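# Move glass vial onto the window-side balance pan

## Task

Fetch the glass vial from the shelved bench by the door and carry it to the balance sitting on the shelved bench by the window. Set the vial upright on the balance pan, then close every glass door of the balance. The task fails if the balance tips over, gets shoved from its spot or has too much load put on its pan. It fails if the vial ever reaches the floor, or if the vial breaks, which happens with a drop of more than a few centimetres or a hard knock. The parked cart, the pedal bin and the stool are movable. At the end, open the gripper and back away. The task also fails if the robot falls or finishes leaning.

## Robot and tools

Robot: a Hello Robot Stretch 3 with one arm. It has a two-wheeled base (0.33 m long, 0.34 m wide), a lift on a mast, and a telescoping arm that reaches out to the robot's RIGHT side. The arm cannot reach forward, so to carry the gripper forward you drive the base. The base cannot slide sideways. Turns pivot about the point midway between the drive wheels, 0.05 m behind the front edge. With the arm retracted and the wrist folded, the sweep radius is 0.28 m. An unfolded, level wrist reaches beyond that radius.

Frames: the base frame has its origin on the floor between the drive wheels, with x forward, y left and z up. hand_pose is reported in the base frame, at the point where the closed fingertips meet. The odometry frame is the base frame as it stood at the start. base_odometry comes from wheel turns, so any slip is counted as travel. Heading is positive to the left, from -3.142 to 3.142.

Tool execute_actions takes {"actions": [...], "cameras": [...]}. The actions list holds one action or none. An empty list only returns the state and images. An action may contain "base", "joints" and optionally "contact_limits", and its motions all start together.
- base: exactly one key. translate_m is a relative drive in metres from the current spot, forward positive, from -1 to 1. rotate_rad is a relative turn in place in radians, left (counter-clockwise) positive, from -3.2 to 3.2. Both count from the pose given in the latest reported state.
- joints: absolute targets, keyed by name. lift_m is the arm height on the mast, 0 to 1.1. arm_m is the extension, 0 to 0.52. wrist_yaw_rad runs from -1.345 to 4.42: 0 points along the arm, positive swings toward the front, 3.0 is folded over the base. wrist_pitch_rad runs from -1.57 to 0.451: 0 is level, negative tips the fingertips down. wrist_roll_rad runs from -2.911 to 2.911, and at 0 the fingers lie level, side by side. gripper_m runs from -0.089 to 0.179; larger is wider, and the real fingertip gap is 0.007 m smaller when nearly shut and 0.025 m smaller when wide, with zero gap below 0.007. head_pan_rad runs from -3.953 to 1.73: 0 faces forward, positive turns left, -1.57 looks along the arm. head_tilt_rad runs from -1.53 to 0.419, with negative looking down. The done tolerances are ±0.004 for lift, arm and gripper, ±0.02 for yaw, roll and head, and ±0.05 for pitch.
- contact_limits: only arm_m, a motor_effort percentage from 1 to 100. The arm stops once its effort reaches that value (use a negative sign when retracting). Lower values are gentler, but too low stops it immediately. The value is capped at the maximum shown in the result.
- cameras: any of head_camera, nav_camera, wrist_camera or all. If you omit it, send null or send ["all"], you get all of them. [] gives none.
An unknown key or an out-of-range value makes the whole call refused. A joint or the base that you leave out of an action may keep pushing toward its previous target. No action runs longer than 15 s.

wait {seconds: 0 to 10} lets the scene run with nothing new commanded and returns the state and images. zoom_image {camera, region:[x0,y0,x1,y1]} enlarges part of the latest full image, measured in pixels from the top-left corner, at most 504x504. finished_scene {scene} ends the scene permanently and reports success. It should only be sent once the vial is on the pan, the doors are closed and the robot is clear.

Result lines: base_status and joint_status say how each motion ended. For the base, done means the wheels turned the full amount, even if they slipped. off_target means it stopped short and may still be pushing. After contact_stop, time_out or torque_fault, the target is dropped. The arm and lift stop on firm contact and go slack until they are commanded again; a slack lift can sink under load, or be pushed up by fingers closing on a surface. The base, wrist and head have no contact stop. A wrist servo strained for several seconds switches off for 10 s (torque_fault). on_its_own reports joints that were not commanded; its "held at" gives the target, not the position. motor_effort is the percentage of maximum, positive toward higher values, with the peak in brackets. It is noisy and biased. Positive wheel effort drives forward. A rest effort outside the normal range suggests a load or contact. lidar_m gives 12 sectors of 30 degrees each, starting straight ahead and going counter-clockwise (4th is left, 7th behind, 10th right), measured in a plane 0.17 m high, over 0.15 to 12 m. It misses glass and thin legs, and the robot's own parts can hide some sectors. wrist_depth_mm (45 to 1000) and head_depth_mm (280 to 4000, sideways image) are 7x7 grids of median depths; "-" means no reading. base_tilt is in degrees, with forward and right positive. turned_by_wheels and turned_by_imu give the turn since the last result.

Speed: the base is fast (0.30 m/s, 1.9 rad/s) only when stowed, meaning lift_m below 0.30, arm_m below 0.03 and wrist_yaw_rad above 2.54. Otherwise it is limited to 0.10 m/s and 0.63 rad/s. Fold or unfold the wrist only with lift_m between 0.32 and 0.95, wrist_pitch_rad -0.4 and roll near 0. Once folded, the lift may go down to 0.25. If yaw goes below -0.4, keep pitch at -0.5 or lower.

Gripping: to grasp, command a gripper_m smaller than the object's width. To let go, open at least 0.02 past the point where the fingers met the object. Neither the reading nor done confirms that you are holding something, so check the cameras. If you squeeze too hard, the stall guard eases the grip.

Avoid: dropping or banging the vial, and lowering it gently onto the pan; pressing on or dragging the balance; pushing hard with the arm above about 0.45 m, or pushing again after a contact_stop, either of which can tip the robot; driving while gripping or pushing something fixed; and snagging furniture, especially when reversing. If the robot tips, reverse the last move in small steps, free the gripper, and lower lift_m to about 0.2. Occasionally a loose object may get a small nudge by itself.

Each tool is called after "Emit:" by a JSON object that holds its "method" and its "body", one argument or row to a line.

## Session

Emit:
{"method": "execute_actions", "body": {
  "actions": []
}}

Scene clock: 0.00 s.
base_odometry: x=+0.000 y=+0.000 heading=+0.000 (m, m, rad; odometry frame)
turned_by_wheels: +0.000 (rad since the last result)
turned_by_imu: +0.000 (rad since the last result)
base_tilt: forward=-0.2 right=+0.7 (deg)
lidar_m: 1.81 1.48 1.88 0.90 0.89 0.96 1.48 1.92 2.76 1.84 1.82 2.02
head_depth_mm: 1932 2634 2645 2638 2454 2569 2403 / 1923 2567 2512 2468 2444 2442 2282 / 1904 2452 2425 2407 2343 1855 2218 / 1898 2342 2262 2306 2267 2232 2207 / 1877 2278 2238 2220 2175 1612 2159 / 1866 2173 2156 2123 1716 1423 2070 / 1854 2103 2086 2053 1684 1386 2015
base_status: not commanded
joint_positions: lift_m=+0.366 arm_m=+0.000 wrist_yaw_rad=+3.096 wrist_pitch_rad=-0.351 wrist_roll_rad=+0.007 gripper_m=+0.037 head_pan_rad=+0.006 head_tilt_rad=-0.016
joint_status: not commanded
motor_effort: left_wheel=+0 right_wheel=-1 lift_m=+23 arm_m=+0 wrist_yaw_rad=+0 wrist_pitch_rad=+5 wrist_roll_rad=+0 gripper_m=+0 head_pan_rad=-1 head_tilt_rad=+2 (%)
hand_pose: x=-0.0107 y=+0.0868 z=+0.3940 quat_wxyz=(+0.140, +0.701, +0.107, +0.691) (m; base frame)
wrist_depth_mm: 682 743 873 - - - - / 719 773 910 - - - - / 778 835 - - - - - / 882 948 - - - - - / 778 788 - 833 835 857 873 / 641 650 - 670 701 684 703 / 547 549 541 566 563 573 580
pictures: head_camera (sideways: a quarter turn clockwise sets it upright), nav_camera (sideways: a quarter turn counterclockwise sets it upright), wrist_camera
Images, in order (width x height): head_camera 896x504, nav_camera 672x504, wrist_camera 644x364.

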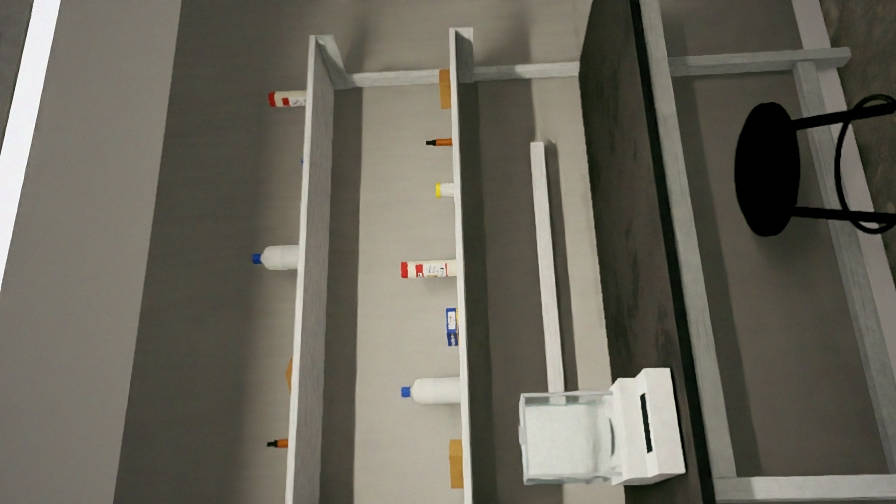

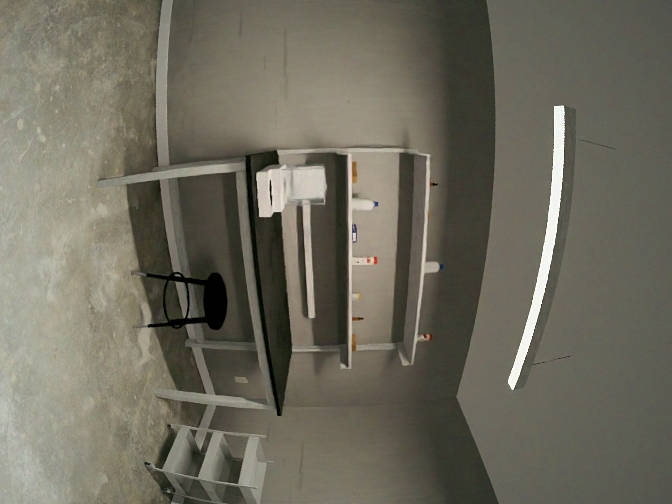

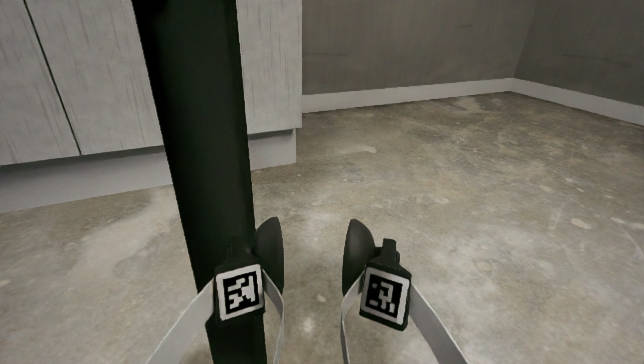

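Emit:
{"method": "zoom_image", "body": {
  "camera": "head_camera",
  "region": [490,340,720,504]
}}

Emit:
{"method": "execute_actions", "body": {
  "actions": [
    {"joints":{"head_pan_rad":-1.8,"head_tilt_rad":-0.3}}
  ],
  "cameras": ["nav_camera","head_camera"]
}}

Emit:
{"method": "execute_actions", "body": {
  "actions": [
    {"joints":{"head_pan_rad":-3.5}}
  ],
  "cameras": ["nav_camera","head_camera"]
}}

Region (490, 340, 720, 504) of head_camera's 896x504 image, scaled by 2.191, with more detail than that image has; it fills the top 359 rows of this view, and the rest is white.

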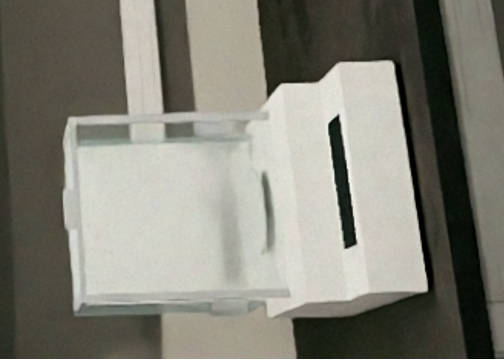

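Scene clock: 5.07 s.
base_odometry: x=+0.000 y=+0.000 heading=+0.000 (m, m, rad; odometry frame)
turned_by_wheels: +0.000 (rad since the last result)
turned_by_imu: -0.001 (rad since the last result)
base_tilt: forward=-0.1 right=+0.7 (deg)
lidar_m: 1.81 1.49 1.88 0.90 0.89 0.96 1.48 1.92 2.76 1.83 1.82 2.03
head_depth_mm: 2732 2875 2970 3094 2958 2109 1649 / 2831 2940 3032 3206 2970 2111 1658 / 2605 2701 2796 2865 2902 2152 1655 / 2415 2511 2601 2690 2721 2148 1675 / 2273 2338 2450 2518 2621 2181 1682 / 2163 2236 2287 1923 1983 2014 1707 / 1634 1685 1730 1787 1845 1938 1707
base_status: not commanded
joint_positions: lift_m=+0.366 arm_m=+0.000 wrist_yaw_rad=+3.096 wrist_pitch_rad=-0.351 wrist_roll_rad=+0.007 gripper_m=+0.037 head_pan_rad=-1.793 head_tilt_rad=-0.296
joint_status: all done
motor_effort: left_wheel=+0(0) right_wheel=-1(1) lift_m=+23(23) arm_m=+0(0) wrist_yaw_rad=+1(0) wrist_pitch_rad=+5(5) wrist_roll_rad=+0(0) gripper_m=+0(0) head_pan_rad=-4(39) head_tilt_rad=-3(29) (%)
hand_pose: x=-0.0107 y=+0.0868 z=+0.3940 quat_wxyz=(+0.140, +0.701, +0.107, +0.691) (m; base frame)
wrist_depth_mm: 682 731 860 - - - - / 718 779 937 - - - - / 769 837 - - - - - / 876 940 - - - - - / 788 800 - 831 840 854 865 / 647 645 - 672 706 679 704 / 541 547 541 567 567 576 578
pictures: head_camera (sideways: a quarter turn clockwise sets it upright), nav_camera (sideways: a quarter turn counterclockwise sets it upright)
camera_calibration (this result's frames):
head_camera: T_world_to_cam=[[0.10066, 0.255652, -0.961514, 1.26688], [0.978873, -0.198327, 0.0497455, -0.0679436], [-0.177976, -0.946207, -0.270215, 0.313233], [0, 0, 0, 1]] pos_world=[-0.00526778, -0.0409707, 1.30614]
nav_camera: T_world_to_cam=[[-0.0911495, -0.28621, 0.953822, -1.19787], [-0.97928, 0.199694, -0.0336608, 0.0945643], [-0.180838, -0.937127, -0.298482, 0.34103], [0, 0, 0, 1]] pos_world=[0.0450907, -0.042139, 1.24753]
Images, in order (width x height): head_camera 896x504, nav_camera 672x504.

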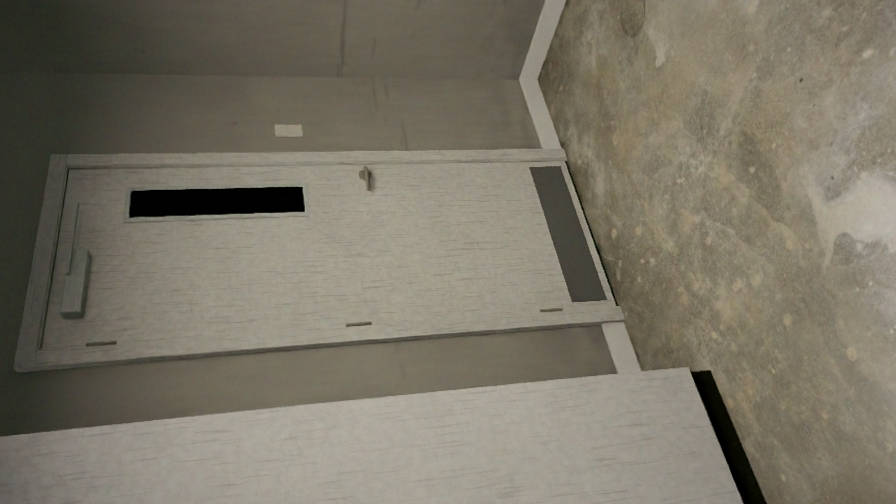

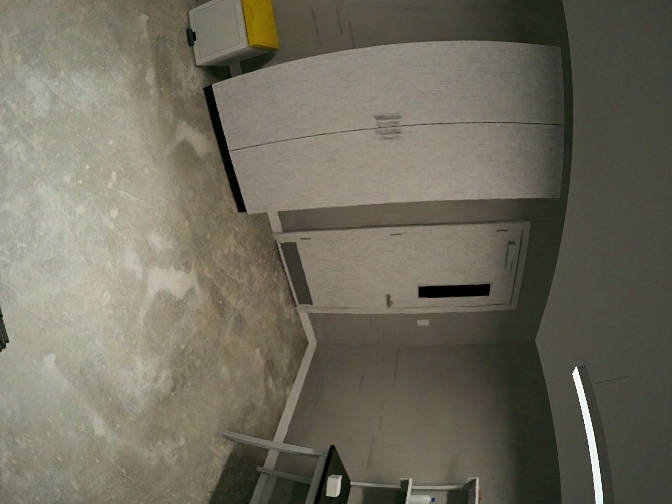

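Scene clock: 6.47 s.
base_odometry: x=+0.000 y=+0.000 heading=+0.000 (m, m, rad; odometry frame)
turned_by_wheels: +0.000 (rad since the last result)
turned_by_imu: +0.000 (rad since the last result)
base_tilt: forward=-0.2 right=+0.8 (deg)
lidar_m: 1.82 1.48 1.88 0.89 0.89 0.96 1.48 1.92 2.76 1.83 1.81 2.02
head_depth_mm: 1153 1212 1604 1524 1028 1061 1108 / 1252 1319 1732 1636 1117 1180 1230 / 1354 1426 1920 1755 1229 1306 1398 / 1503 1577 2128 1684 1393 1484 1574 / 2136 2259 2401 1651 1592 1718 1681 / 2397 2521 2682 2797 2857 2196 1695 / 2430 2471 2581 2629 2682 2047 1724
base_status: not commanded
joint_positions: lift_m=+0.366 arm_m=+0.000 wrist_yaw_rad=+3.096 wrist_pitch_rad=-0.351 wrist_roll_rad=+0.007 gripper_m=+0.037 head_pan_rad=-3.493 head_tilt_rad=-0.296
joint_status: all done
motor_effort: left_wheel=+0(0) right_wheel=-1(1) lift_m=+23(23) arm_m=+0(0) wrist_yaw_rad=+0(0) wrist_pitch_rad=+5(5) wrist_roll_rad=+0(0) gripper_m=+0(0) head_pan_rad=-4(39) head_tilt_rad=-3(3) (%)
hand_pose: x=-0.0107 y=+0.0868 z=+0.3940 quat_wxyz=(+0.140, +0.701, +0.107, +0.691) (m; base frame)
wrist_depth_mm: 690 730 855 - - - - / 714 780 915 - - - - / 771 835 - - - - - / 883 948 - - - - - / 789 811 - 848 845 869 858 / 636 648 - 661 709 686 700 / 547 547 538 565 571 577 579
pictures: head_camera (sideways: a quarter turn clockwise sets it upright), nav_camera (sideways: a quarter turn counterclockwise sets it upright)
camera_calibration (this result's frames):
head_camera: T_world_to_cam=[[0.24063, -0.132789, -0.961491, 1.26599], [-0.3228, -0.945159, 0.0497474, -0.0600058], [-0.915367, 0.298398, -0.270298, 0.31784], [0, 0, 0, 1]] pos_world=[-0.0330649, 0.016552, 1.30613]
nav_camera: T_world_to_cam=[[-0.272158, 0.127295, 0.953796, -1.19674], [0.324207, 0.945387, -0.0336626, 0.0866154], [-0.905991, 0.300066, -0.298564, 0.345561], [0, 0, 0, 1]] pos_world=[-0.040707, -0.033238, 1.24753]
Images, in order (width x height): head_camera 896x504, nav_camera 672x504.

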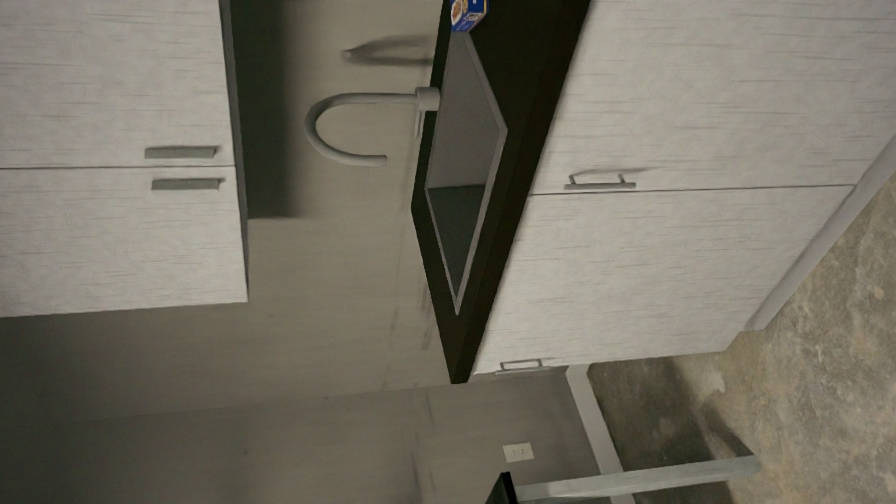

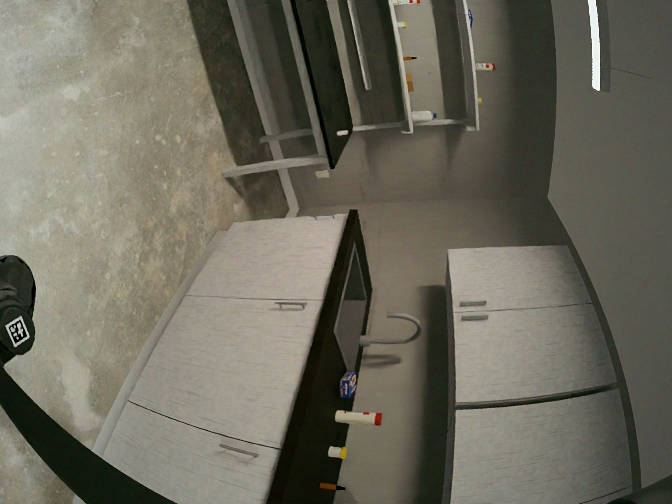

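Emit:
{"method": "execute_actions", "body": {
  "actions": [
    {"joints":{"head_pan_rad":-2.75}}
  ],
  "cameras": ["head_camera"]
}}

Scene clock: 8.03 s.
base_odometry: x=+0.000 y=+0.000 heading=+0.000 (m, m, rad; odometry frame)
turned_by_wheels: +0.000 (rad since the last result)
turned_by_imu: +0.000 (rad since the last result)
base_tilt: forward=-0.3 right=+0.7 (deg)
lidar_m: 1.82 1.49 1.88 0.89 0.89 0.96 1.48 1.92 2.75 1.83 1.82 2.03
head_depth_mm: 2236 2305 2441 2071 2604 2090 1661 / 2227 2312 2400 2114 2612 2116 1647 / 2202 2306 2369 2167 2596 2145 1666 / 2211 2321 2413 2195 2612 2144 1663 / 2235 2332 2428 2263 2600 2172 1687 / 2250 2315 2419 2304 2570 2197 1691 / 2202 2280 2395 2402 2623 2046 1699
base_status: not commanded
joint_positions: lift_m=+0.366 arm_m=+0.000 wrist_yaw_rad=+3.096 wrist_pitch_rad=-0.351 wrist_roll_rad=+0.007 gripper_m=+0.037 head_pan_rad=-2.757 head_tilt_rad=-0.296
joint_status: all done
motor_effort: left_wheel=-1(0) right_wheel=-1(1) lift_m=+23(23) arm_m=+0(0) wrist_yaw_rad=+1(0) wrist_pitch_rad=+5(5) wrist_roll_rad=+0(0) gripper_m=+0(1) head_pan_rad=+3(38) head_tilt_rad=-3(3) (%)
hand_pose: x=-0.0107 y=+0.0868 z=+0.3940 quat_wxyz=(+0.140, +0.701, +0.107, +0.691) (m; base frame)
wrist_depth_mm: 687 720 869 - - - - / 725 791 933 - - - - / 758 855 - - - - - / 870 951 - - - - - / 778 796 - 835 833 837 857 / 642 663 - 671 699 690 691 / 544 554 551 569 572 567 584
pictures: head_camera (sideways: a quarter turn clockwise sets it upright)
camera_calibration (this result's frames):
head_camera: T_world_to_cam=[[0.267521, 0.0629964, -0.961491, 1.26583], [0.394829, -0.917407, 0.0497474, -0.0643834], [-0.878944, -0.392933, -0.270298, 0.317618], [0, 0, 0, 1]] pos_world=[-0.0340459, -0.0140057, 1.30613]
Images, in order (width x height): head_camera 896x504.

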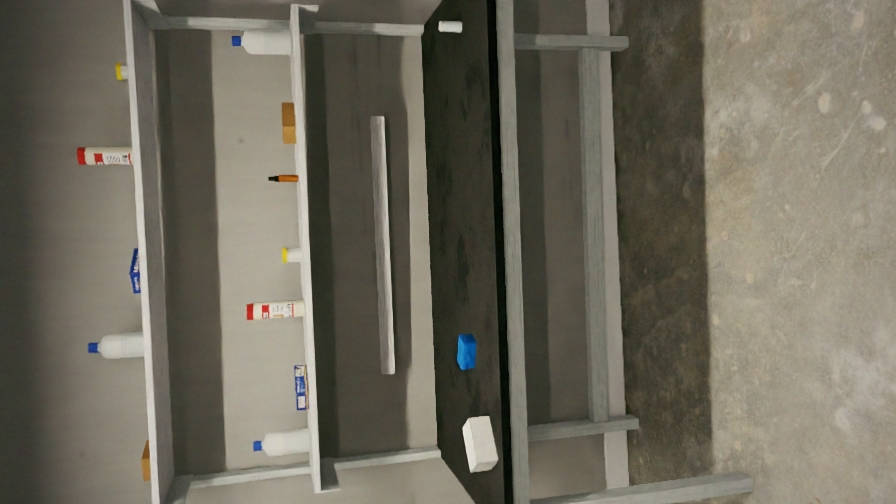

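Emit:
{"method": "execute_actions", "body": {
  "actions": [
    {"base":{"translate_m":-1},"joints":{"lift_m":0.28}}
  ],
  "cameras": []
}}

Emit:
{"method": "execute_actions", "body": {
  "actions": [
    {"base":{"translate_m":-0.2}}
  ],
  "cameras": []
}}

Emit:
{"method": "execute_actions", "body": {
  "actions": [
    {"base":{"rotate_rad":-1.2},"joints":{"head_pan_rad":-1.57,"head_tilt_rad":-0.6}}
  ],
  "cameras": []
}}

Emit:
{"method": "execute_actions", "body": {
  "actions": [
    {"joints":{"lift_m":0.9,"wrist_pitch_rad":-0.4}}
  ],
  "cameras": ["head_camera"]
}}

Scene clock: 16.87 s.
base_odometry: x=-1.000 y=+0.000 heading=+0.000 (m, m, rad; odometry frame)
turned_by_wheels: +0.000 (rad since the last result)
turned_by_imu: -0.005 (rad since the last result)
base_tilt: forward=-0.2 right=+0.7 (deg)
lidar_m: 2.46 1.32 0.64 0.51 0.51 0.55 0.86 1.47 1.38 1.40 2.21 2.39
head_depth_mm: 1403 1452 1515 1598 1316 894 1601 / 1374 1444 1425 1583 1248 898 1635 / 1344 1467 1509 1592 1266 904 1653 / 1329 1456 1501 1578 1276 904 1650 / 1301 1462 1511 1579 1292 913 1643 / 1384 1464 1516 1574 1311 923 1663 / 1388 1457 1499 1571 1333 929 1671
base_status: done
joint_positions: lift_m=+0.280 arm_m=+0.000 wrist_yaw_rad=+3.096 wrist_pitch_rad=-0.352 wrist_roll_rad=+0.007 gripper_m=+0.037 head_pan_rad=-2.757 head_tilt_rad=-0.297
joint_status: all done
motor_effort: left_wheel=+0(6) right_wheel=-1(8) lift_m=+20(21) arm_m=+0(0) wrist_yaw_rad=+0(0) wrist_pitch_rad=+5(6) wrist_roll_rad=+0(0) gripper_m=+1(0) head_pan_rad=+3(3) head_tilt_rad=-2(3) (%)
hand_pose: x=-0.0107 y=+0.0866 z=+0.3078 quat_wxyz=(+0.140, +0.701, +0.108, +0.691) (m; base frame)
wrist_depth_mm: 396 423 500 543 618 733 881 / 417 451 535 595 674 820 997 / 446 482 582 639 767 - - / 476 532 713 786 859 929 939 / 562 618 - 693 701 697 719 / 535 531 - 554 578 567 574 / 450 481 - - 467 476 483
pictures: none
No camera images: the call's "cameras" was empty. Leave "cameras" out to get every camera's image.

Scene clock: 19.27 s.
base_odometry: x=-1.200 y=+0.000 heading=+0.000 (m, m, rad; odometry frame)
turned_by_wheels: +0.000 (rad since the last result)
turned_by_imu: -0.001 (rad since the last result)
base_tilt: forward=-0.2 right=+0.7 (deg)
lidar_m: 2.65 1.12 0.54 0.43 0.43 0.47 0.66 1.28 1.41 1.34 2.31 2.48
head_depth_mm: 1241 1291 1347 1407 1466 882 713 / 1148 1191 1095 1393 1259 878 720 / 1239 1285 1328 1402 1257 899 722 / 1236 1282 1337 1392 1273 905 726 / 1241 1289 1331 1396 1299 912 729 / 1168 1287 1323 1384 1311 922 729 / 1152 1287 1326 1388 1319 930 733
base_status: done
joint_positions: lift_m=+0.280 arm_m=+0.000 wrist_yaw_rad=+3.096 wrist_pitch_rad=-0.352 wrist_roll_rad=+0.007 gripper_m=+0.037 head_pan_rad=-2.757 head_tilt_rad=-0.298
joint_status: not commanded
motor_effort: left_wheel=+0(5) right_wheel=-1(8) lift_m=+21(20) arm_m=+0(1) wrist_yaw_rad=+1(0) wrist_pitch_rad=+6(6) wrist_roll_rad=+0(0) gripper_m=+0(1) head_pan_rad=+3(3) head_tilt_rad=-2(2) (%)
hand_pose: x=-0.0107 y=+0.0866 z=+0.3078 quat_wxyz=(+0.140, +0.701, +0.108, +0.691) (m; base frame)
wrist_depth_mm: 337 360 429 469 540 619 759 / 357 388 459 498 581 695 866 / 379 415 500 554 641 824 - / 404 443 573 672 799 920 943 / 489 552 - 682 692 703 721 / 512 537 - 559 587 571 579 / 451 481 - - 469 474 481
pictures: none
No camera images: the call's "cameras" was empty. Leave "cameras" out to get every camera's image.

Scene clock: 21.23 s.
base_odometry: x=-1.200 y=+0.000 heading=-1.200 (m, m, rad; odometry frame)
turned_by_wheels: -1.200 (rad since the last result)
turned_by_imu: -1.197 (rad since the last result)
base_tilt: forward=-0.1 right=+0.7 (deg)
lidar_m: 2.31 2.35 3.02 2.65 0.62 0.45 0.43 0.44 0.66 1.28 1.33 1.34
head_depth_mm: 1207 1307 1436 1550 798 1406 1246 / 965 1303 1383 1006 805 1528 1238 / 1045 1302 1379 1015 812 1523 1295 / 1172 1305 1386 1028 814 1539 1300 / 1157 1281 1387 1035 812 1576 1311 / 1182 1288 1384 1048 802 1571 1321 / 1145 1287 1374 1060 804 1577 1317
base_status: done
joint_positions: lift_m=+0.280 arm_m=+0.000 wrist_yaw_rad=+3.096 wrist_pitch_rad=-0.352 wrist_roll_rad=+0.007 gripper_m=+0.037 head_pan_rad=-1.577 head_tilt_rad=-0.593
joint_status: all done
motor_effort: left_wheel=+0(7) right_wheel=-2(7) lift_m=+21(20) arm_m=-1(1) wrist_yaw_rad=+0(0) wrist_pitch_rad=+6(5) wrist_roll_rad=+0(0) gripper_m=+0(1) head_pan_rad=+3(38) head_tilt_rad=-5(33) (%)
hand_pose: x=-0.0107 y=+0.0866 z=+0.3078 quat_wxyz=(+0.140, +0.701, +0.108, +0.691) (m; base frame)
wrist_depth_mm: 562 761 - - - - - / 562 797 - - - - - / 559 907 - - - - - / 607 820 865 875 925 939 947 / 619 667 - 683 689 700 711 / 531 538 - 561 578 568 578 / 453 483 - - 466 475 483
pictures: none
No camera images: the call's "cameras" was empty. Leave "cameras" out to get every camera's image.

Scene clock: 27.70 s.
base_odometry: x=-1.200 y=+0.000 heading=-1.200 (m, m, rad; odometry frame)
turned_by_wheels: +0.000 (rad since the last result)
turned_by_imu: -0.002 (rad since the last result)
base_tilt: forward=-0.2 right=+0.7 (deg)
lidar_m: 2.30 2.35 3.03 2.66 0.62 0.45 0.43 0.44 0.66 1.28 1.33 1.34
head_depth_mm: 1206 1313 1441 1545 797 888 - / 965 1295 1375 1009 803 1519 - / 1047 1303 1381 1016 807 1531 1366 / 1169 1297 1380 1025 814 1548 1375 / 1147 1273 1392 1033 813 1560 1396 / 1170 1285 1374 1044 805 1558 1319 / 1149 1287 1369 1057 806 1572 1315
base_status: not commanded
joint_positions: lift_m=+0.900 arm_m=+0.000 wrist_yaw_rad=+3.096 wrist_pitch_rad=-0.414 wrist_roll_rad=+0.007 gripper_m=+0.037 head_pan_rad=-1.577 head_tilt_rad=-0.593
joint_status: all done
motor_effort: left_wheel=+1(0) right_wheel=-3(3) lift_m=+25(27) arm_m=-1(0) wrist_yaw_rad=+1(0) wrist_pitch_rad=+5(5) wrist_roll_rad=+0(0) gripper_m=+0(0) head_pan_rad=+3(3) head_tilt_rad=-4(5) (%)
hand_pose: x=-0.0110 y=+0.0794 z=+0.9135 quat_wxyz=(+0.162, +0.697, +0.129, +0.686) (m; base frame)
wrist_depth_mm: 796 830 - - - - - / 548 798 - - - - - / 547 807 - - - - - / 555 861 - - - - - / 550 864 - - - - - / 556 884 - - - - - / 547 777 - - - - -
pictures: head_camera (sideways: a quarter turn clockwise sets it upright)
camera_calibration (this result's frames):
head_camera: T_world_to_cam=[[0.0452986, 0.540641, -0.840033, 1.10871], [0.99854, 0.000264428, 0.0540162, -0.0736034], [0.0294255, -0.841254, -0.53984, 0.662832], [0, 0, 0, 1]] pos_world=[0.00376888, -0.041783, 1.29315]
Images, in order (width x height): head_camera 896x504.

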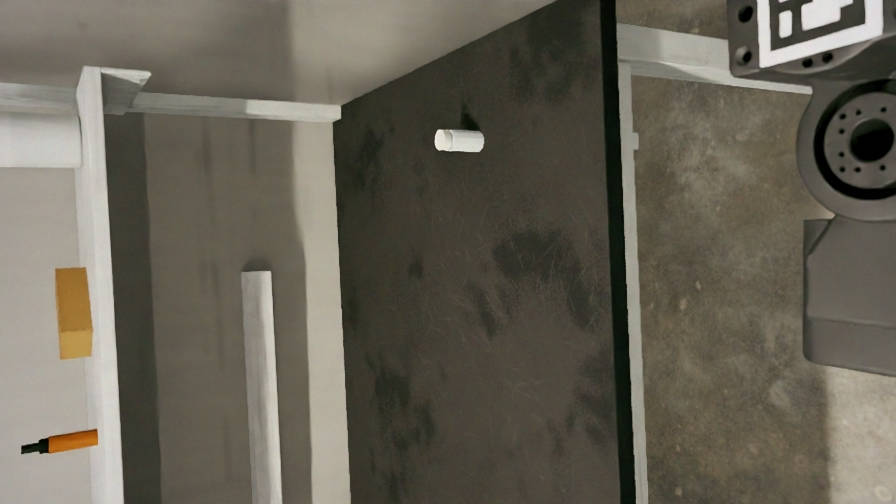

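Emit:
{"method": "execute_actions", "body": {
  "actions": [
    {"joints":{"wrist_yaw_rad":0,"gripper_m":0.12}}
  ],
  "cameras": []
}}

Emit:
{"method": "execute_actions", "body": {
  "actions": [
    {"joints":{"wrist_pitch_rad":0,"arm_m":0.2,"lift_m":0.8}}
  ]
}}

Scene clock: 31.17 s.
base_odometry: x=-1.200 y=+0.000 heading=-1.200 (m, m, rad; odometry frame)
turned_by_wheels: +0.000 (rad since the last result)
turned_by_imu: -0.001 (rad since the last result)
base_tilt: forward=-0.2 right=+0.7 (deg)
lidar_m: 2.30 2.35 3.03 2.65 0.62 0.45 0.43 0.44 0.66 1.28 1.33 1.34
head_depth_mm: 1209 1317 1449 1540 798 887 - / 969 1291 1373 1006 802 1609 - / 1044 1310 1371 1018 810 - - / 1167 1302 1390 1024 814 1591 1270 / 1147 1279 1386 1033 815 1548 1302 / 1171 1292 1378 1042 804 1557 1310 / 1143 1292 1379 1062 804 1564 1318
base_status: not commanded
joint_positions: lift_m=+0.900 arm_m=+0.000 wrist_yaw_rad=+0.002 wrist_pitch_rad=-0.414 wrist_roll_rad=+0.007 gripper_m=+0.120 head_pan_rad=-1.577 head_tilt_rad=-0.593
joint_status: all done
motor_effort: left_wheel=+1(1) right_wheel=-2(3) lift_m=+25(25) arm_m=-1(0) wrist_yaw_rad=-1(0) wrist_pitch_rad=+5(5) wrist_roll_rad=+0(0) gripper_m=+1(82) head_pan_rad=+3(2) head_tilt_rad=-5(5) (%)
hand_pose: x=-0.0211 y=-0.3703 z=+0.9135 quat_wxyz=(+0.690, +0.146, -0.694, -0.145) (m; base frame)
wrist_depth_mm: - - - - - - - / 950 972 992 - - - - / 641 652 665 688 708 - - / 484 488 495 506 519 - - / - 515 513 513 513 - - / - - - - - - - / - - - - - - -
pictures: none
No camera images: the call's "cameras" was empty. Leave "cameras" out to get every camera's image.

Scene clock: 33.87 s.
base_odometry: x=-1.200 y=+0.000 heading=-1.200 (m, m, rad; odometry frame)
turned_by_wheels: +0.000 (rad since the last result)
turned_by_imu: -0.001 (rad since the last result)
base_tilt: forward=-0.1 right=+0.8 (deg)
lidar_m: 2.31 2.35 3.01 2.64 0.62 0.45 0.43 0.44 0.66 1.28 1.33 1.34
head_depth_mm: 1209 1317 1443 1559 813 - 1201 / 966 1297 1376 1009 834 - 1232 / 1038 1304 1367 1017 - - 1295 / 1166 1301 1379 1033 812 1535 1306 / 1147 1290 1374 1035 815 1553 1309 / 1170 1293 1376 1041 803 1565 1318 / 1147 1281 1365 1055 806 1563 1321
base_status: not commanded
joint_positions: lift_m=+0.800 arm_m=+0.200 wrist_yaw_rad=+0.001 wrist_pitch_rad=-0.020 wrist_roll_rad=+0.007 gripper_m=+0.120 head_pan_rad=-1.577 head_tilt_rad=-0.593
joint_status: all done
motor_effort: left_wheel=+1(1) right_wheel=-3(3) lift_m=+20(24) arm_m=+4(5) wrist_yaw_rad=+0(1) wrist_pitch_rad=+7(8) wrist_roll_rad=+0(0) gripper_m=+0(1) head_pan_rad=+3(3) head_tilt_rad=-5(5) (%)
hand_pose: x=-0.0213 y=-0.6003 z=+0.9097 quat_wxyz=(+0.705, +0.007, -0.709, -0.007) (m; base frame)
wrist_depth_mm: 833 802 796 778 752 964 989 / 918 921 944 987 970 - - / 940 959 953 - - - - / 952 985 - - - - - / 595 615 631 634 653 - - / 411 - 424 435 417 - - / 329 302 323 323 329 316 -
pictures: head_camera (sideways: a quarter turn clockwise sets it upright), nav_camera (sideways: a quarter turn counterclockwise sets it upright), wrist_camera
camera_calibration (this result's frames):
head_camera: T_world_to_cam=[[0.0452715, 0.540643, -0.840033, 1.10871], [0.99854, 0.000314539, 0.0540162, -0.0736034], [0.0294677, -0.841252, -0.53984, 0.662832], [0, 0, 0, 1]] pos_world=[0.00377098, -0.0417832, 1.29315]
nav_camera: T_world_to_cam=[[-0.0294178, -0.564994, 0.82457, -1.02963], [-0.99926, -0.00382508, -0.0382711, 0.100674], [0.024777, -0.825086, -0.564464, 0.685887], [0, 0, 0, 1]] pos_world=[0.053316, -0.0154363, 1.24002]
wrist_camera: T_world_to_cam=[[-0.999455, 0.0198514, 0.0263808, -0.0410455], [-0.0224822, 0.175937, -0.984145, 1.036], [-0.024178, -0.984201, -0.175394, -0.270358], [0, 0, 0, 1]] pos_world=[-0.0242682, -0.447543, 0.973242]
Images, in order (width x height): head_camera 896x504, nav_camera 672x504, wrist_camera 644x364.

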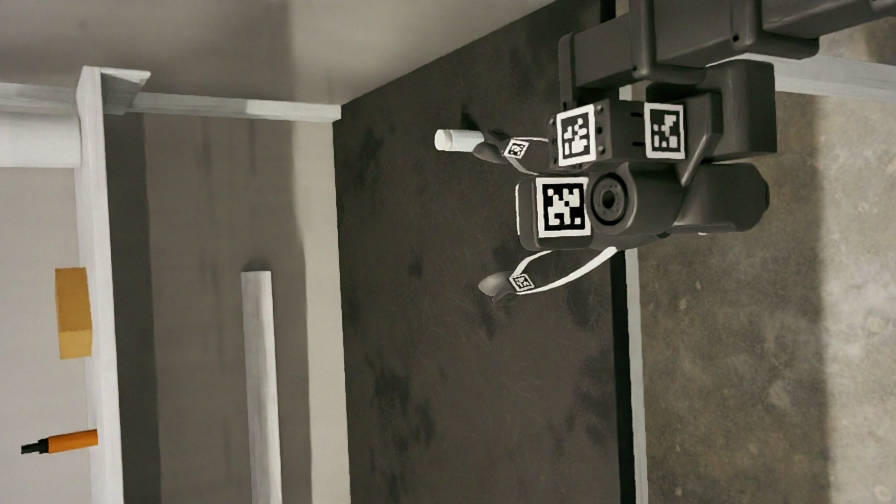

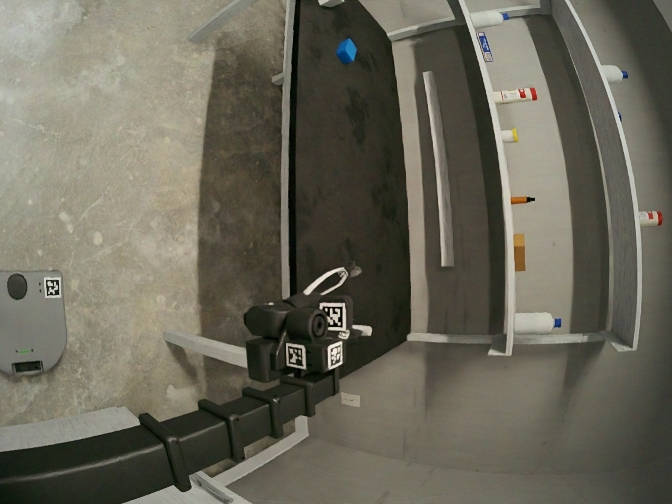

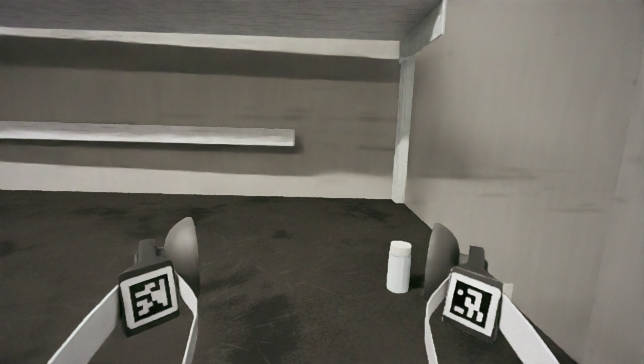

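Emit:
{"method": "execute_actions", "body": {
  "actions": [
    {"base":{"translate_m":-0.1},"joints":{"lift_m":0.69,"arm_m":0.3}}
  ],
  "cameras": ["head_camera","wrist_camera"]
}}

Scene clock: 36.90 s.
base_odometry: x=-1.236 y=+0.093 heading=-1.200 (m, m, rad; odometry frame)
turned_by_wheels: +0.000 (rad since the last result)
turned_by_imu: -0.001 (rad since the last result)
base_tilt: forward=-0.1 right=+0.7 (deg)
lidar_m: 2.40 2.45 3.06 1.39 0.48 0.34 0.33 0.34 0.46 0.63 1.33 1.44
head_depth_mm: 1210 1322 1444 1604 1742 1540 - / 1202 1310 1443 1548 828 - 1241 / 1009 1290 1368 1013 833 1427 1266 / 1119 1304 1391 1025 813 1533 1307 / 1170 1288 1388 1037 814 1545 1305 / 1157 1285 1374 1044 800 1563 1310 / 1163 1293 1379 1054 807 1561 1328
base_status: done
joint_positions: lift_m=+0.690 arm_m=+0.300 wrist_yaw_rad=+0.001 wrist_pitch_rad=-0.020 wrist_roll_rad=+0.007 gripper_m=+0.120 head_pan_rad=-1.577 head_tilt_rad=-0.593
joint_status: all done
motor_effort: left_wheel=+1(2) right_wheel=-3(6) lift_m=+20(21) arm_m=+4(4) wrist_yaw_rad=-1(1) wrist_pitch_rad=+7(7) wrist_roll_rad=+0(0) gripper_m=+0(0) head_pan_rad=+3(3) head_tilt_rad=-5(5) (%)
hand_pose: x=-0.0213 y=-0.7003 z=+0.7998 quat_wxyz=(+0.705, +0.007, -0.709, -0.007) (m; base frame)
wrist_depth_mm: 814 827 835 851 852 864 867 / 834 817 850 881 891 890 896 / 849 857 874 895 904 924 907 / 514 529 558 505 928 961 940 / 285 292 298 293 312 955 996 / 196 - 202 206 208 227 994 / 157 146 155 156 157 152 170
pictures: head_camera (sideways: a quarter turn clockwise sets it upright), wrist_camera
camera_calibration (this result's frames):
head_camera: T_world_to_cam=[[0.0452707, 0.540643, -0.840033, 1.10871], [0.99854, 0.000315967, 0.0540162, -0.0736034], [0.0294689, -0.841252, -0.53984, 0.662832], [0, 0, 0, 1]] pos_world=[0.00377104, -0.0417832, 1.29315]
wrist_camera: T_world_to_cam=[[-0.999454, 0.0198947, 0.0263761, -0.0361354], [-0.0224756, 0.175705, -0.984186, 0.945278], [-0.0242145, -0.984242, -0.175162, -0.388282], [0, 0, 0, 1]] pos_world=[-0.024272, -0.547534, 0.863271]
Images, in order (width x height): head_camera 896x504, wrist_camera 644x364.

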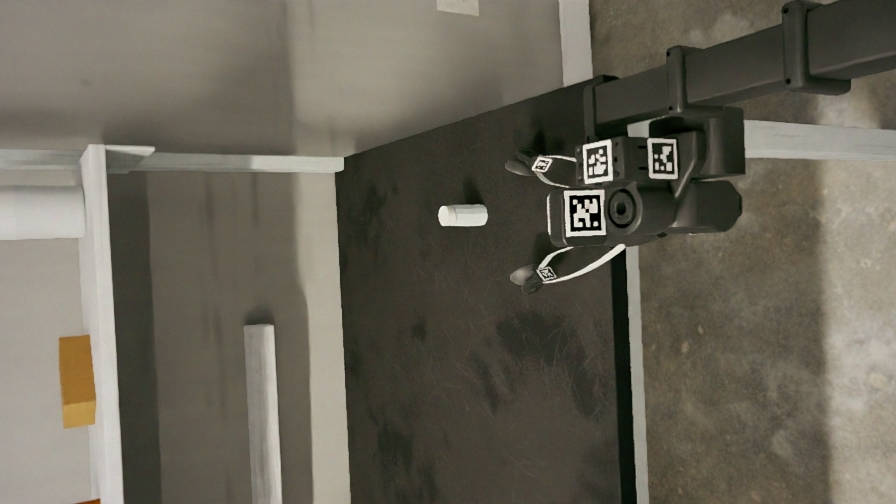

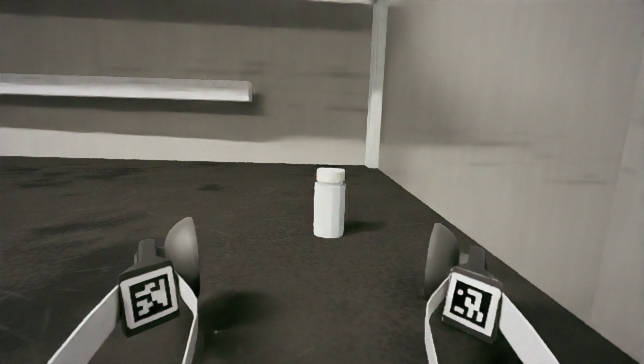

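Emit:
{"method": "execute_actions", "body": {
  "actions": [
    {"base":{"translate_m":-0.012},"joints":{"arm_m":0.42}}
  ],
  "cameras": ["head_camera","wrist_camera"]
}}

Scene clock: 39.97 s.
base_odometry: x=-1.241 y=+0.104 heading=-1.200 (m, m, rad; odometry frame)
turned_by_wheels: +0.000 (rad since the last result)
turned_by_imu: -0.022 (rad since the last result)
base_tilt: forward=-0.2 right=+0.6 (deg)
lidar_m: 2.41 2.46 3.07 1.46 0.47 0.33 0.32 0.32 0.43 0.63 1.32 1.45
head_depth_mm: 1226 1325 1463 1619 1758 1547 - / 1213 1317 1439 1602 1751 1520 1263 / 1165 1277 1382 1060 - 1451 1239 / 966 1309 1378 1064 815 1533 1300 / 1171 1296 1382 1030 810 1549 1302 / 1149 1275 1373 1040 798 1565 1315 / 1139 1285 1380 1049 804 1564 1318
base_status: done
joint_positions: lift_m=+0.691 arm_m=+0.419 wrist_yaw_rad=+0.001 wrist_pitch_rad=+0.023 wrist_roll_rad=+0.005 gripper_m=+0.120 head_pan_rad=-1.576 head_tilt_rad=-0.596
joint_status: all done
motor_effort: left_wheel=+0(13) right_wheel=-1(24) lift_m=+5(22) arm_m=+7(28) wrist_yaw_rad=-1(5) wrist_pitch_rad=-7(46) wrist_roll_rad=+1(3) gripper_m=+1(1) head_pan_rad=+2(3) head_tilt_rad=-3(5) (%)
hand_pose: x=-0.0213 y=-0.8211 z=+0.8115 quat_wxyz=(+0.706, -0.007, -0.709, +0.008) (m; base frame)
wrist_depth_mm: 701 711 717 733 766 756 781 / 708 734 733 746 772 790 802 / 731 746 759 775 787 782 818 / 741 738 756 776 794 808 834 / 358 367 377 387 504 844 852 / 233 - 235 232 250 875 889 / 186 169 179 174 183 177 897
pictures: head_camera (sideways: a quarter turn clockwise sets it upright), wrist_camera
camera_calibration (this result's frames):
head_camera: T_world_to_cam=[[0.0447747, 0.543511, -0.838207, 1.10633], [0.998538, 0.00107752, 0.0540379, -0.0736314], [0.0302734, -0.839401, -0.542668, 0.666508], [0, 0, 0, 1]] pos_world=[0.00381068, -0.0417557, 1.29301]
wrist_camera: T_world_to_cam=[[-0.999392, 0.0208832, 0.0279234, -0.0344426], [-0.0248796, 0.134001, -0.990669, 0.948988], [-0.0244301, -0.990761, -0.1334, -0.544331], [0, 0, 0, 1]] pos_world=[-0.0241093, -0.665748, 0.868481]
Images, in order (width x height): head_camera 896x504, wrist_camera 644x364.

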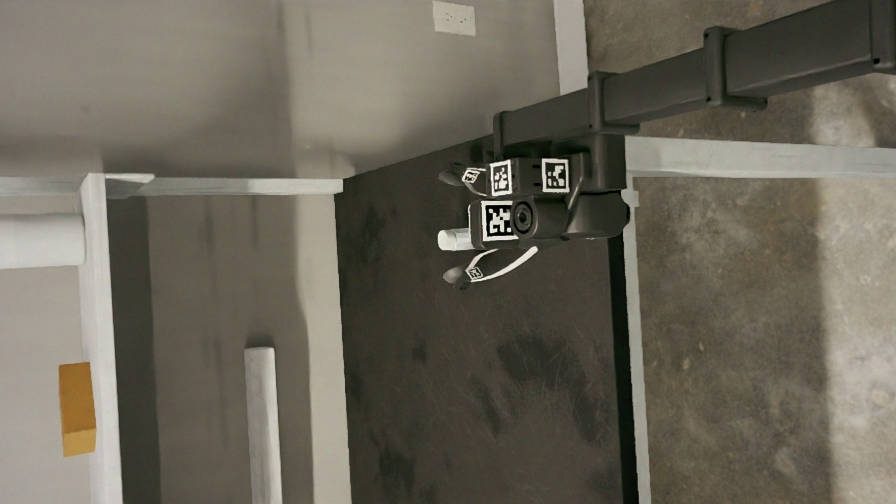

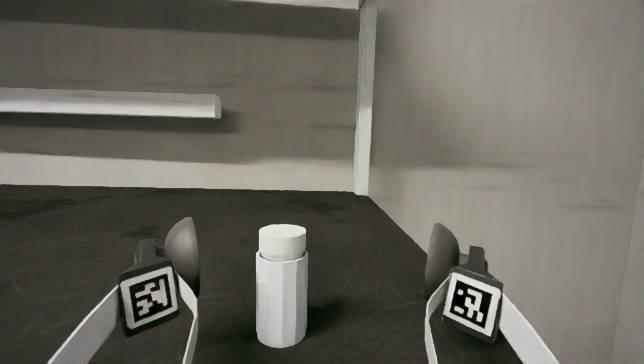

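Emit:
{"method": "execute_actions", "body": {
  "actions": [
    {"joints":{"lift_m":0.73}}
  ],
  "cameras": []
}}

Emit:
{"method": "execute_actions", "body": {
  "actions": [
    {"joints":{"wrist_pitch_rad":-0.2,"wrist_yaw_rad":0.07,"gripper_m":0.08}}
  ],
  "cameras": ["head_camera","wrist_camera"]
}}

Scene clock: 42.30 s.
base_odometry: x=-1.241 y=+0.104 heading=-1.200 (m, m, rad; odometry frame)
turned_by_wheels: +0.000 (rad since the last result)
turned_by_imu: -0.001 (rad since the last result)
base_tilt: forward=-0.1 right=+0.8 (deg)
lidar_m: 2.42 2.45 3.08 1.46 0.47 0.33 0.31 0.32 0.43 0.63 1.32 1.45
head_depth_mm: 1219 1328 1454 1615 1759 1546 - / 1213 1320 1445 1590 - 1484 1297 / 1161 1274 1391 1107 782 1451 1242 / 965 1306 1379 1070 813 1530 1298 / 1165 1302 1378 1028 810 1550 1308 / 1138 1281 1381 1041 795 1565 1319 / 1147 1280 1365 1047 803 1563 1317
base_status: not commanded
joint_positions: lift_m=+0.730 arm_m=+0.420 wrist_yaw_rad=+0.001 wrist_pitch_rad=-0.015 wrist_roll_rad=+0.007 gripper_m=+0.120 head_pan_rad=-1.576 head_tilt_rad=-0.596
joint_status: all done
motor_effort: left_wheel=+0(0) right_wheel=-1(1) lift_m=+26(25) arm_m=+4(7) wrist_yaw_rad=-1(1) wrist_pitch_rad=+6(7) wrist_roll_rad=+0(1) gripper_m=+0(0) head_pan_rad=+2(2) head_tilt_rad=-2(3) (%)
hand_pose: x=-0.0213 y=-0.8205 z=+0.8405 quat_wxyz=(+0.705, +0.006, -0.709, -0.006) (m; base frame)
wrist_depth_mm: 690 698 719 722 740 743 767 / 701 707 724 744 763 760 790 / 738 741 750 771 785 807 816 / 740 766 754 756 803 831 846 / 396 410 414 430 828 848 869 / 275 - 274 271 290 880 902 / 220 202 215 208 220 897 925
pictures: none
No camera images: the call's "cameras" was empty. Leave "cameras" out to get every camera's image.

Scene clock: 43.20 s.
base_odometry: x=-1.241 y=+0.104 heading=-1.200 (m, m, rad; odometry frame)
turned_by_wheels: +0.000 (rad since the last result)
turned_by_imu: +0.000 (rad since the last result)
base_tilt: forward=-0.2 right=+0.7 (deg)
lidar_m: 2.41 2.46 3.08 1.46 0.47 0.33 0.31 0.32 0.43 0.63 1.32 1.44
head_depth_mm: 1222 1322 1451 1626 1749 1552 - / 1204 1319 1450 1585 - 1479 1282 / 1162 1279 1396 1102 751 1449 1235 / 965 1300 1372 1063 786 1550 1302 / 1162 1295 1372 1025 811 1547 1307 / 1146 1278 1381 1045 796 1561 1308 / 1153 1282 1372 1047 802 1553 1322
base_status: not commanded
joint_positions: lift_m=+0.730 arm_m=+0.420 wrist_yaw_rad=+0.068 wrist_pitch_rad=-0.214 wrist_roll_rad=+0.007 gripper_m=+0.080 head_pan_rad=-1.576 head_tilt_rad=-0.596
joint_status: all done
motor_effort: left_wheel=+0(0) right_wheel=-1(2) lift_m=+25(26) arm_m=+4(4) wrist_yaw_rad=+1(4) wrist_pitch_rad=+5(5) wrist_roll_rad=+1(0) gripper_m=+0(79) head_pan_rad=+3(2) head_tilt_rad=-3(3) (%)
hand_pose: x=-0.0048 y=-0.8093 z=+0.7905 quat_wxyz=(+0.703, +0.100, -0.702, -0.052) (m; base frame)
wrist_depth_mm: 606 672 677 697 686 690 683 / 733 738 745 726 730 734 722 / 505 529 557 586 749 779 761 / 311 318 324 287 344 819 841 / 223 229 243 183 253 844 895 / 175 177 180 182 - 187 930 / 144 144 147 149 150 152 911
pictures: head_camera (sideways: a quarter turn clockwise sets it upright), wrist_camera
camera_calibration (this result's frames):
head_camera: T_world_to_cam=[[0.0447747, 0.543511, -0.838207, 1.10633], [0.998538, 0.00107752, 0.0540379, -0.0736314], [0.0302734, -0.839401, -0.542668, 0.666508], [0, 0, 0, 1]] pos_world=[0.00381068, -0.0417557, 1.29301]
wrist_camera: T_world_to_cam=[[-0.998128, -0.0528849, 0.0307184, -0.0796097], [-0.0477704, 0.360517, -0.931528, 1.0635], [0.0381893, -0.931252, -0.362369, -0.305595], [0, 0, 0, 1]] pos_world=[-0.0169865, -0.672206, 0.882387]
Images, in order (width x height): head_camera 896x504, wrist_camera 644x364.

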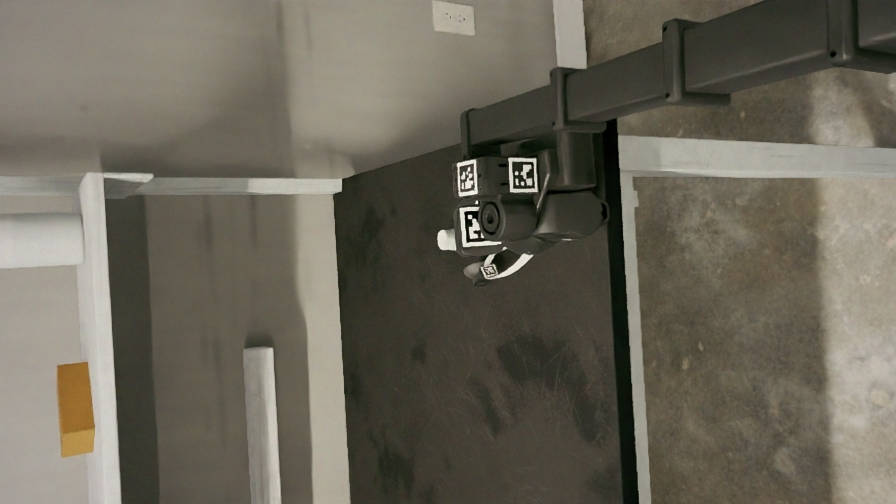

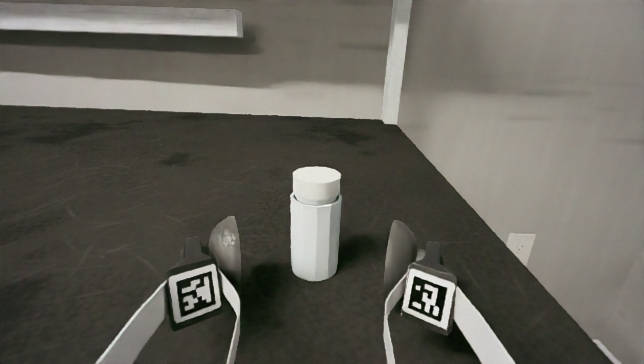

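Emit:
{"method": "execute_actions", "body": {
  "actions": [
    {"joints":{"arm_m":0.445,"lift_m":0.737}}
  ],
  "cameras": ["wrist_camera"]
}}

Emit:
{"method": "execute_actions", "body": {
  "actions": [
    {"joints":{"gripper_m":0.005}}
  ],
  "cameras": ["wrist_camera"]
}}

Emit:
{"method": "execute_actions", "body": {
  "actions": [
    {"joints":{"lift_m":0.8}}
  ],
  "cameras": ["wrist_camera"]
}}

Scene clock: 45.50 s.
base_odometry: x=-1.241 y=+0.104 heading=-1.200 (m, m, rad; odometry frame)
turned_by_wheels: +0.000 (rad since the last result)
turned_by_imu: -0.001 (rad since the last result)
base_tilt: forward=-0.3 right=+0.7 (deg)
lidar_m: 2.42 2.45 3.07 1.45 0.47 0.33 0.32 0.32 0.43 0.63 1.32 1.45
head_depth_mm: 1215 1326 1461 1627 1752 - - / 1207 1324 1451 1580 - 1481 1285 / 1170 1278 1398 1099 757 1448 1242 / 964 1307 1376 1089 785 1545 1304 / 1158 1293 1385 1027 808 1548 1312 / 1147 1277 1375 1038 796 1552 1318 / 1155 1285 1359 1047 803 1557 1316
base_status: not commanded
joint_positions: lift_m=+0.737 arm_m=+0.445 wrist_yaw_rad=+0.068 wrist_pitch_rad=-0.215 wrist_roll_rad=+0.007 gripper_m=+0.080 head_pan_rad=-1.576 head_tilt_rad=-0.596
joint_status: all done
motor_effort: left_wheel=+0(0) right_wheel=-2(2) lift_m=+26(25) arm_m=+4(6) wrist_yaw_rad=+1(2) wrist_pitch_rad=+6(6) wrist_roll_rad=+0(1) gripper_m=+0(0) head_pan_rad=+3(2) head_tilt_rad=-3(2) (%)
hand_pose: x=-0.0047 y=-0.8342 z=+0.7973 quat_wxyz=(+0.703, +0.100, -0.702, -0.052) (m; base frame)
wrist_depth_mm: 651 597 653 674 662 668 656 / 710 703 705 713 691 705 704 / 540 557 587 601 743 757 728 / 327 332 345 352 363 779 801 / 237 240 256 154 268 834 852 / 185 187 190 164 - 202 923 / 152 152 154 156 157 161 932
pictures: wrist_camera
camera_calibration (this result's frames):
wrist_camera: T_world_to_cam=[[-0.998103, -0.0533442, 0.0307295, -0.0814256], [-0.0479753, 0.361187, -0.931258, 1.07917], [0.0385782, -0.930966, -0.363061, -0.325543], [0, 0, 0, 1]] pos_world=[-0.0169387, -0.697196, 0.889297]
Images, in order (width x height): wrist_camera 644x364.

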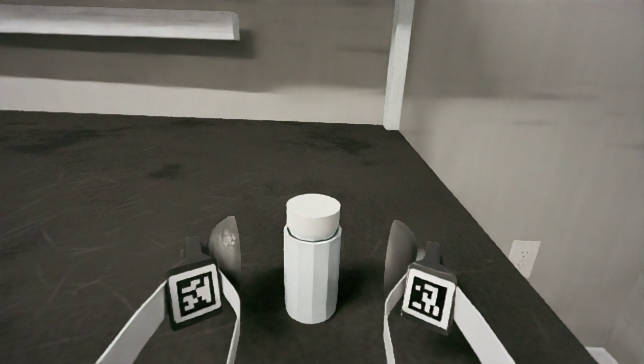

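Scene clock: 46.73 s.
base_odometry: x=-1.241 y=+0.104 heading=-1.200 (m, m, rad; odometry frame)
turned_by_wheels: +0.000 (rad since the last result)
turned_by_imu: +0.000 (rad since the last result)
base_tilt: forward=-0.2 right=+0.7 (deg)
lidar_m: 2.42 2.45 3.07 1.46 0.47 0.33 0.31 0.32 0.43 0.63 1.32 1.45
head_depth_mm: 1218 1324 1459 1604 1780 - - / 1209 1315 1443 1572 - 1486 1284 / 1159 1279 1402 1102 754 1458 1238 / 967 1311 1385 1065 788 1538 1308 / 1162 1295 1383 1030 810 1550 1306 / 1148 1274 1385 1039 797 1558 1309 / 1156 1273 1360 1046 801 1567 1319
base_status: not commanded
joint_positions: lift_m=+0.737 arm_m=+0.445 wrist_yaw_rad=+0.068 wrist_pitch_rad=-0.216 wrist_roll_rad=+0.007 gripper_m=+0.006 head_pan_rad=-1.576 head_tilt_rad=-0.596
joint_status: all done
motor_effort: left_wheel=+0(0) right_wheel=-1(1) lift_m=+26(26) arm_m=+4(4) wrist_yaw_rad=+1(1) wrist_pitch_rad=+6(6) wrist_roll_rad=+1(0) gripper_m=-10(81) head_pan_rad=+3(2) head_tilt_rad=-3(3) (%)
hand_pose: x=-0.0047 y=-0.8342 z=+0.7971 quat_wxyz=(+0.703, +0.100, -0.702, -0.053) (m; base frame)
wrist_depth_mm: 653 604 662 670 666 663 658 / 709 703 710 708 701 707 692 / 530 548 568 603 748 745 748 / 326 333 340 351 359 789 800 / 235 240 245 149 256 842 844 / 185 187 196 158 195 197 921 / 151 153 149 156 157 160 946
pictures: wrist_camera
camera_calibration (this result's frames):
wrist_camera: T_world_to_cam=[[-0.9981, -0.053405, 0.0307431, -0.0814733], [-0.048045, 0.362029, -0.930928, 1.07938], [0.0385863, -0.930636, -0.363907, -0.324608], [0, 0, 0, 1]] pos_world=[-0.0169343, -0.697208, 0.8892]
Images, in order (width x height): wrist_camera 644x364.

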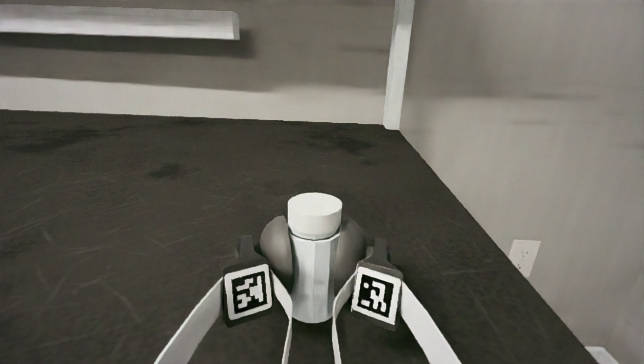

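Scene clock: 48.13 s.
base_odometry: x=-1.241 y=+0.104 heading=-1.200 (m, m, rad; odometry frame)
turned_by_wheels: +0.000 (rad since the last result)
turned_by_imu: +0.000 (rad since the last result)
base_tilt: forward=-0.2 right=+0.8 (deg)
lidar_m: 2.42 2.46 3.08 1.46 0.47 0.33 0.31 0.32 0.43 0.63 1.32 1.45
head_depth_mm: 1212 1315 1452 1626 1763 - 1257 / 1207 1317 1447 - 785 1517 1284 / 1167 1286 1408 - 805 1458 1245 / 963 1304 1377 977 806 1541 1300 / 1175 1293 1393 1029 813 1547 1308 / 1153 1272 1376 1046 799 1551 1305 / 1156 1285 1367 1051 803 1563 1321
base_status: not commanded
joint_positions: lift_m=+0.800 arm_m=+0.445 wrist_yaw_rad=+0.068 wrist_pitch_rad=-0.217 wrist_roll_rad=+0.007 gripper_m=+0.006 head_pan_rad=-1.576 head_tilt_rad=-0.596
joint_status: all done
motor_effort: left_wheel=+0(0) right_wheel=-1(1) lift_m=+26(27) arm_m=+4(4) wrist_yaw_rad=+1(0) wrist_pitch_rad=+6(6) wrist_roll_rad=+1(0) gripper_m=-10(10) head_pan_rad=+3(2) head_tilt_rad=-2(3) (%)
hand_pose: x=-0.0047 y=-0.8341 z=+0.8598 quat_wxyz=(+0.703, +0.101, -0.702, -0.053) (m; base frame)
wrist_depth_mm: 668 660 673 654 676 665 657 / 722 724 708 705 692 703 698 / 728 749 741 739 750 749 746 / 490 501 511 524 773 793 812 / 351 357 365 149 400 860 874 / 276 279 293 158 293 913 926 / 225 228 223 230 234 953 987
pictures: wrist_camera
camera_calibration (this result's frames):
wrist_camera: T_world_to_cam=[[-0.998098, -0.0534345, 0.0307579, -0.0834415], [-0.0481078, 0.362948, -0.930567, 1.13823], [0.0385609, -0.930276, -0.364829, -0.300607], [0, 0, 0, 1]] pos_world=[-0.0169335, -0.697224, 0.952094]
Images, in order (width x height): wrist_camera 644x364.

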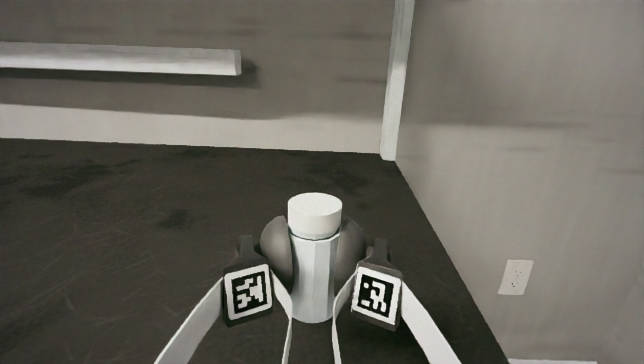

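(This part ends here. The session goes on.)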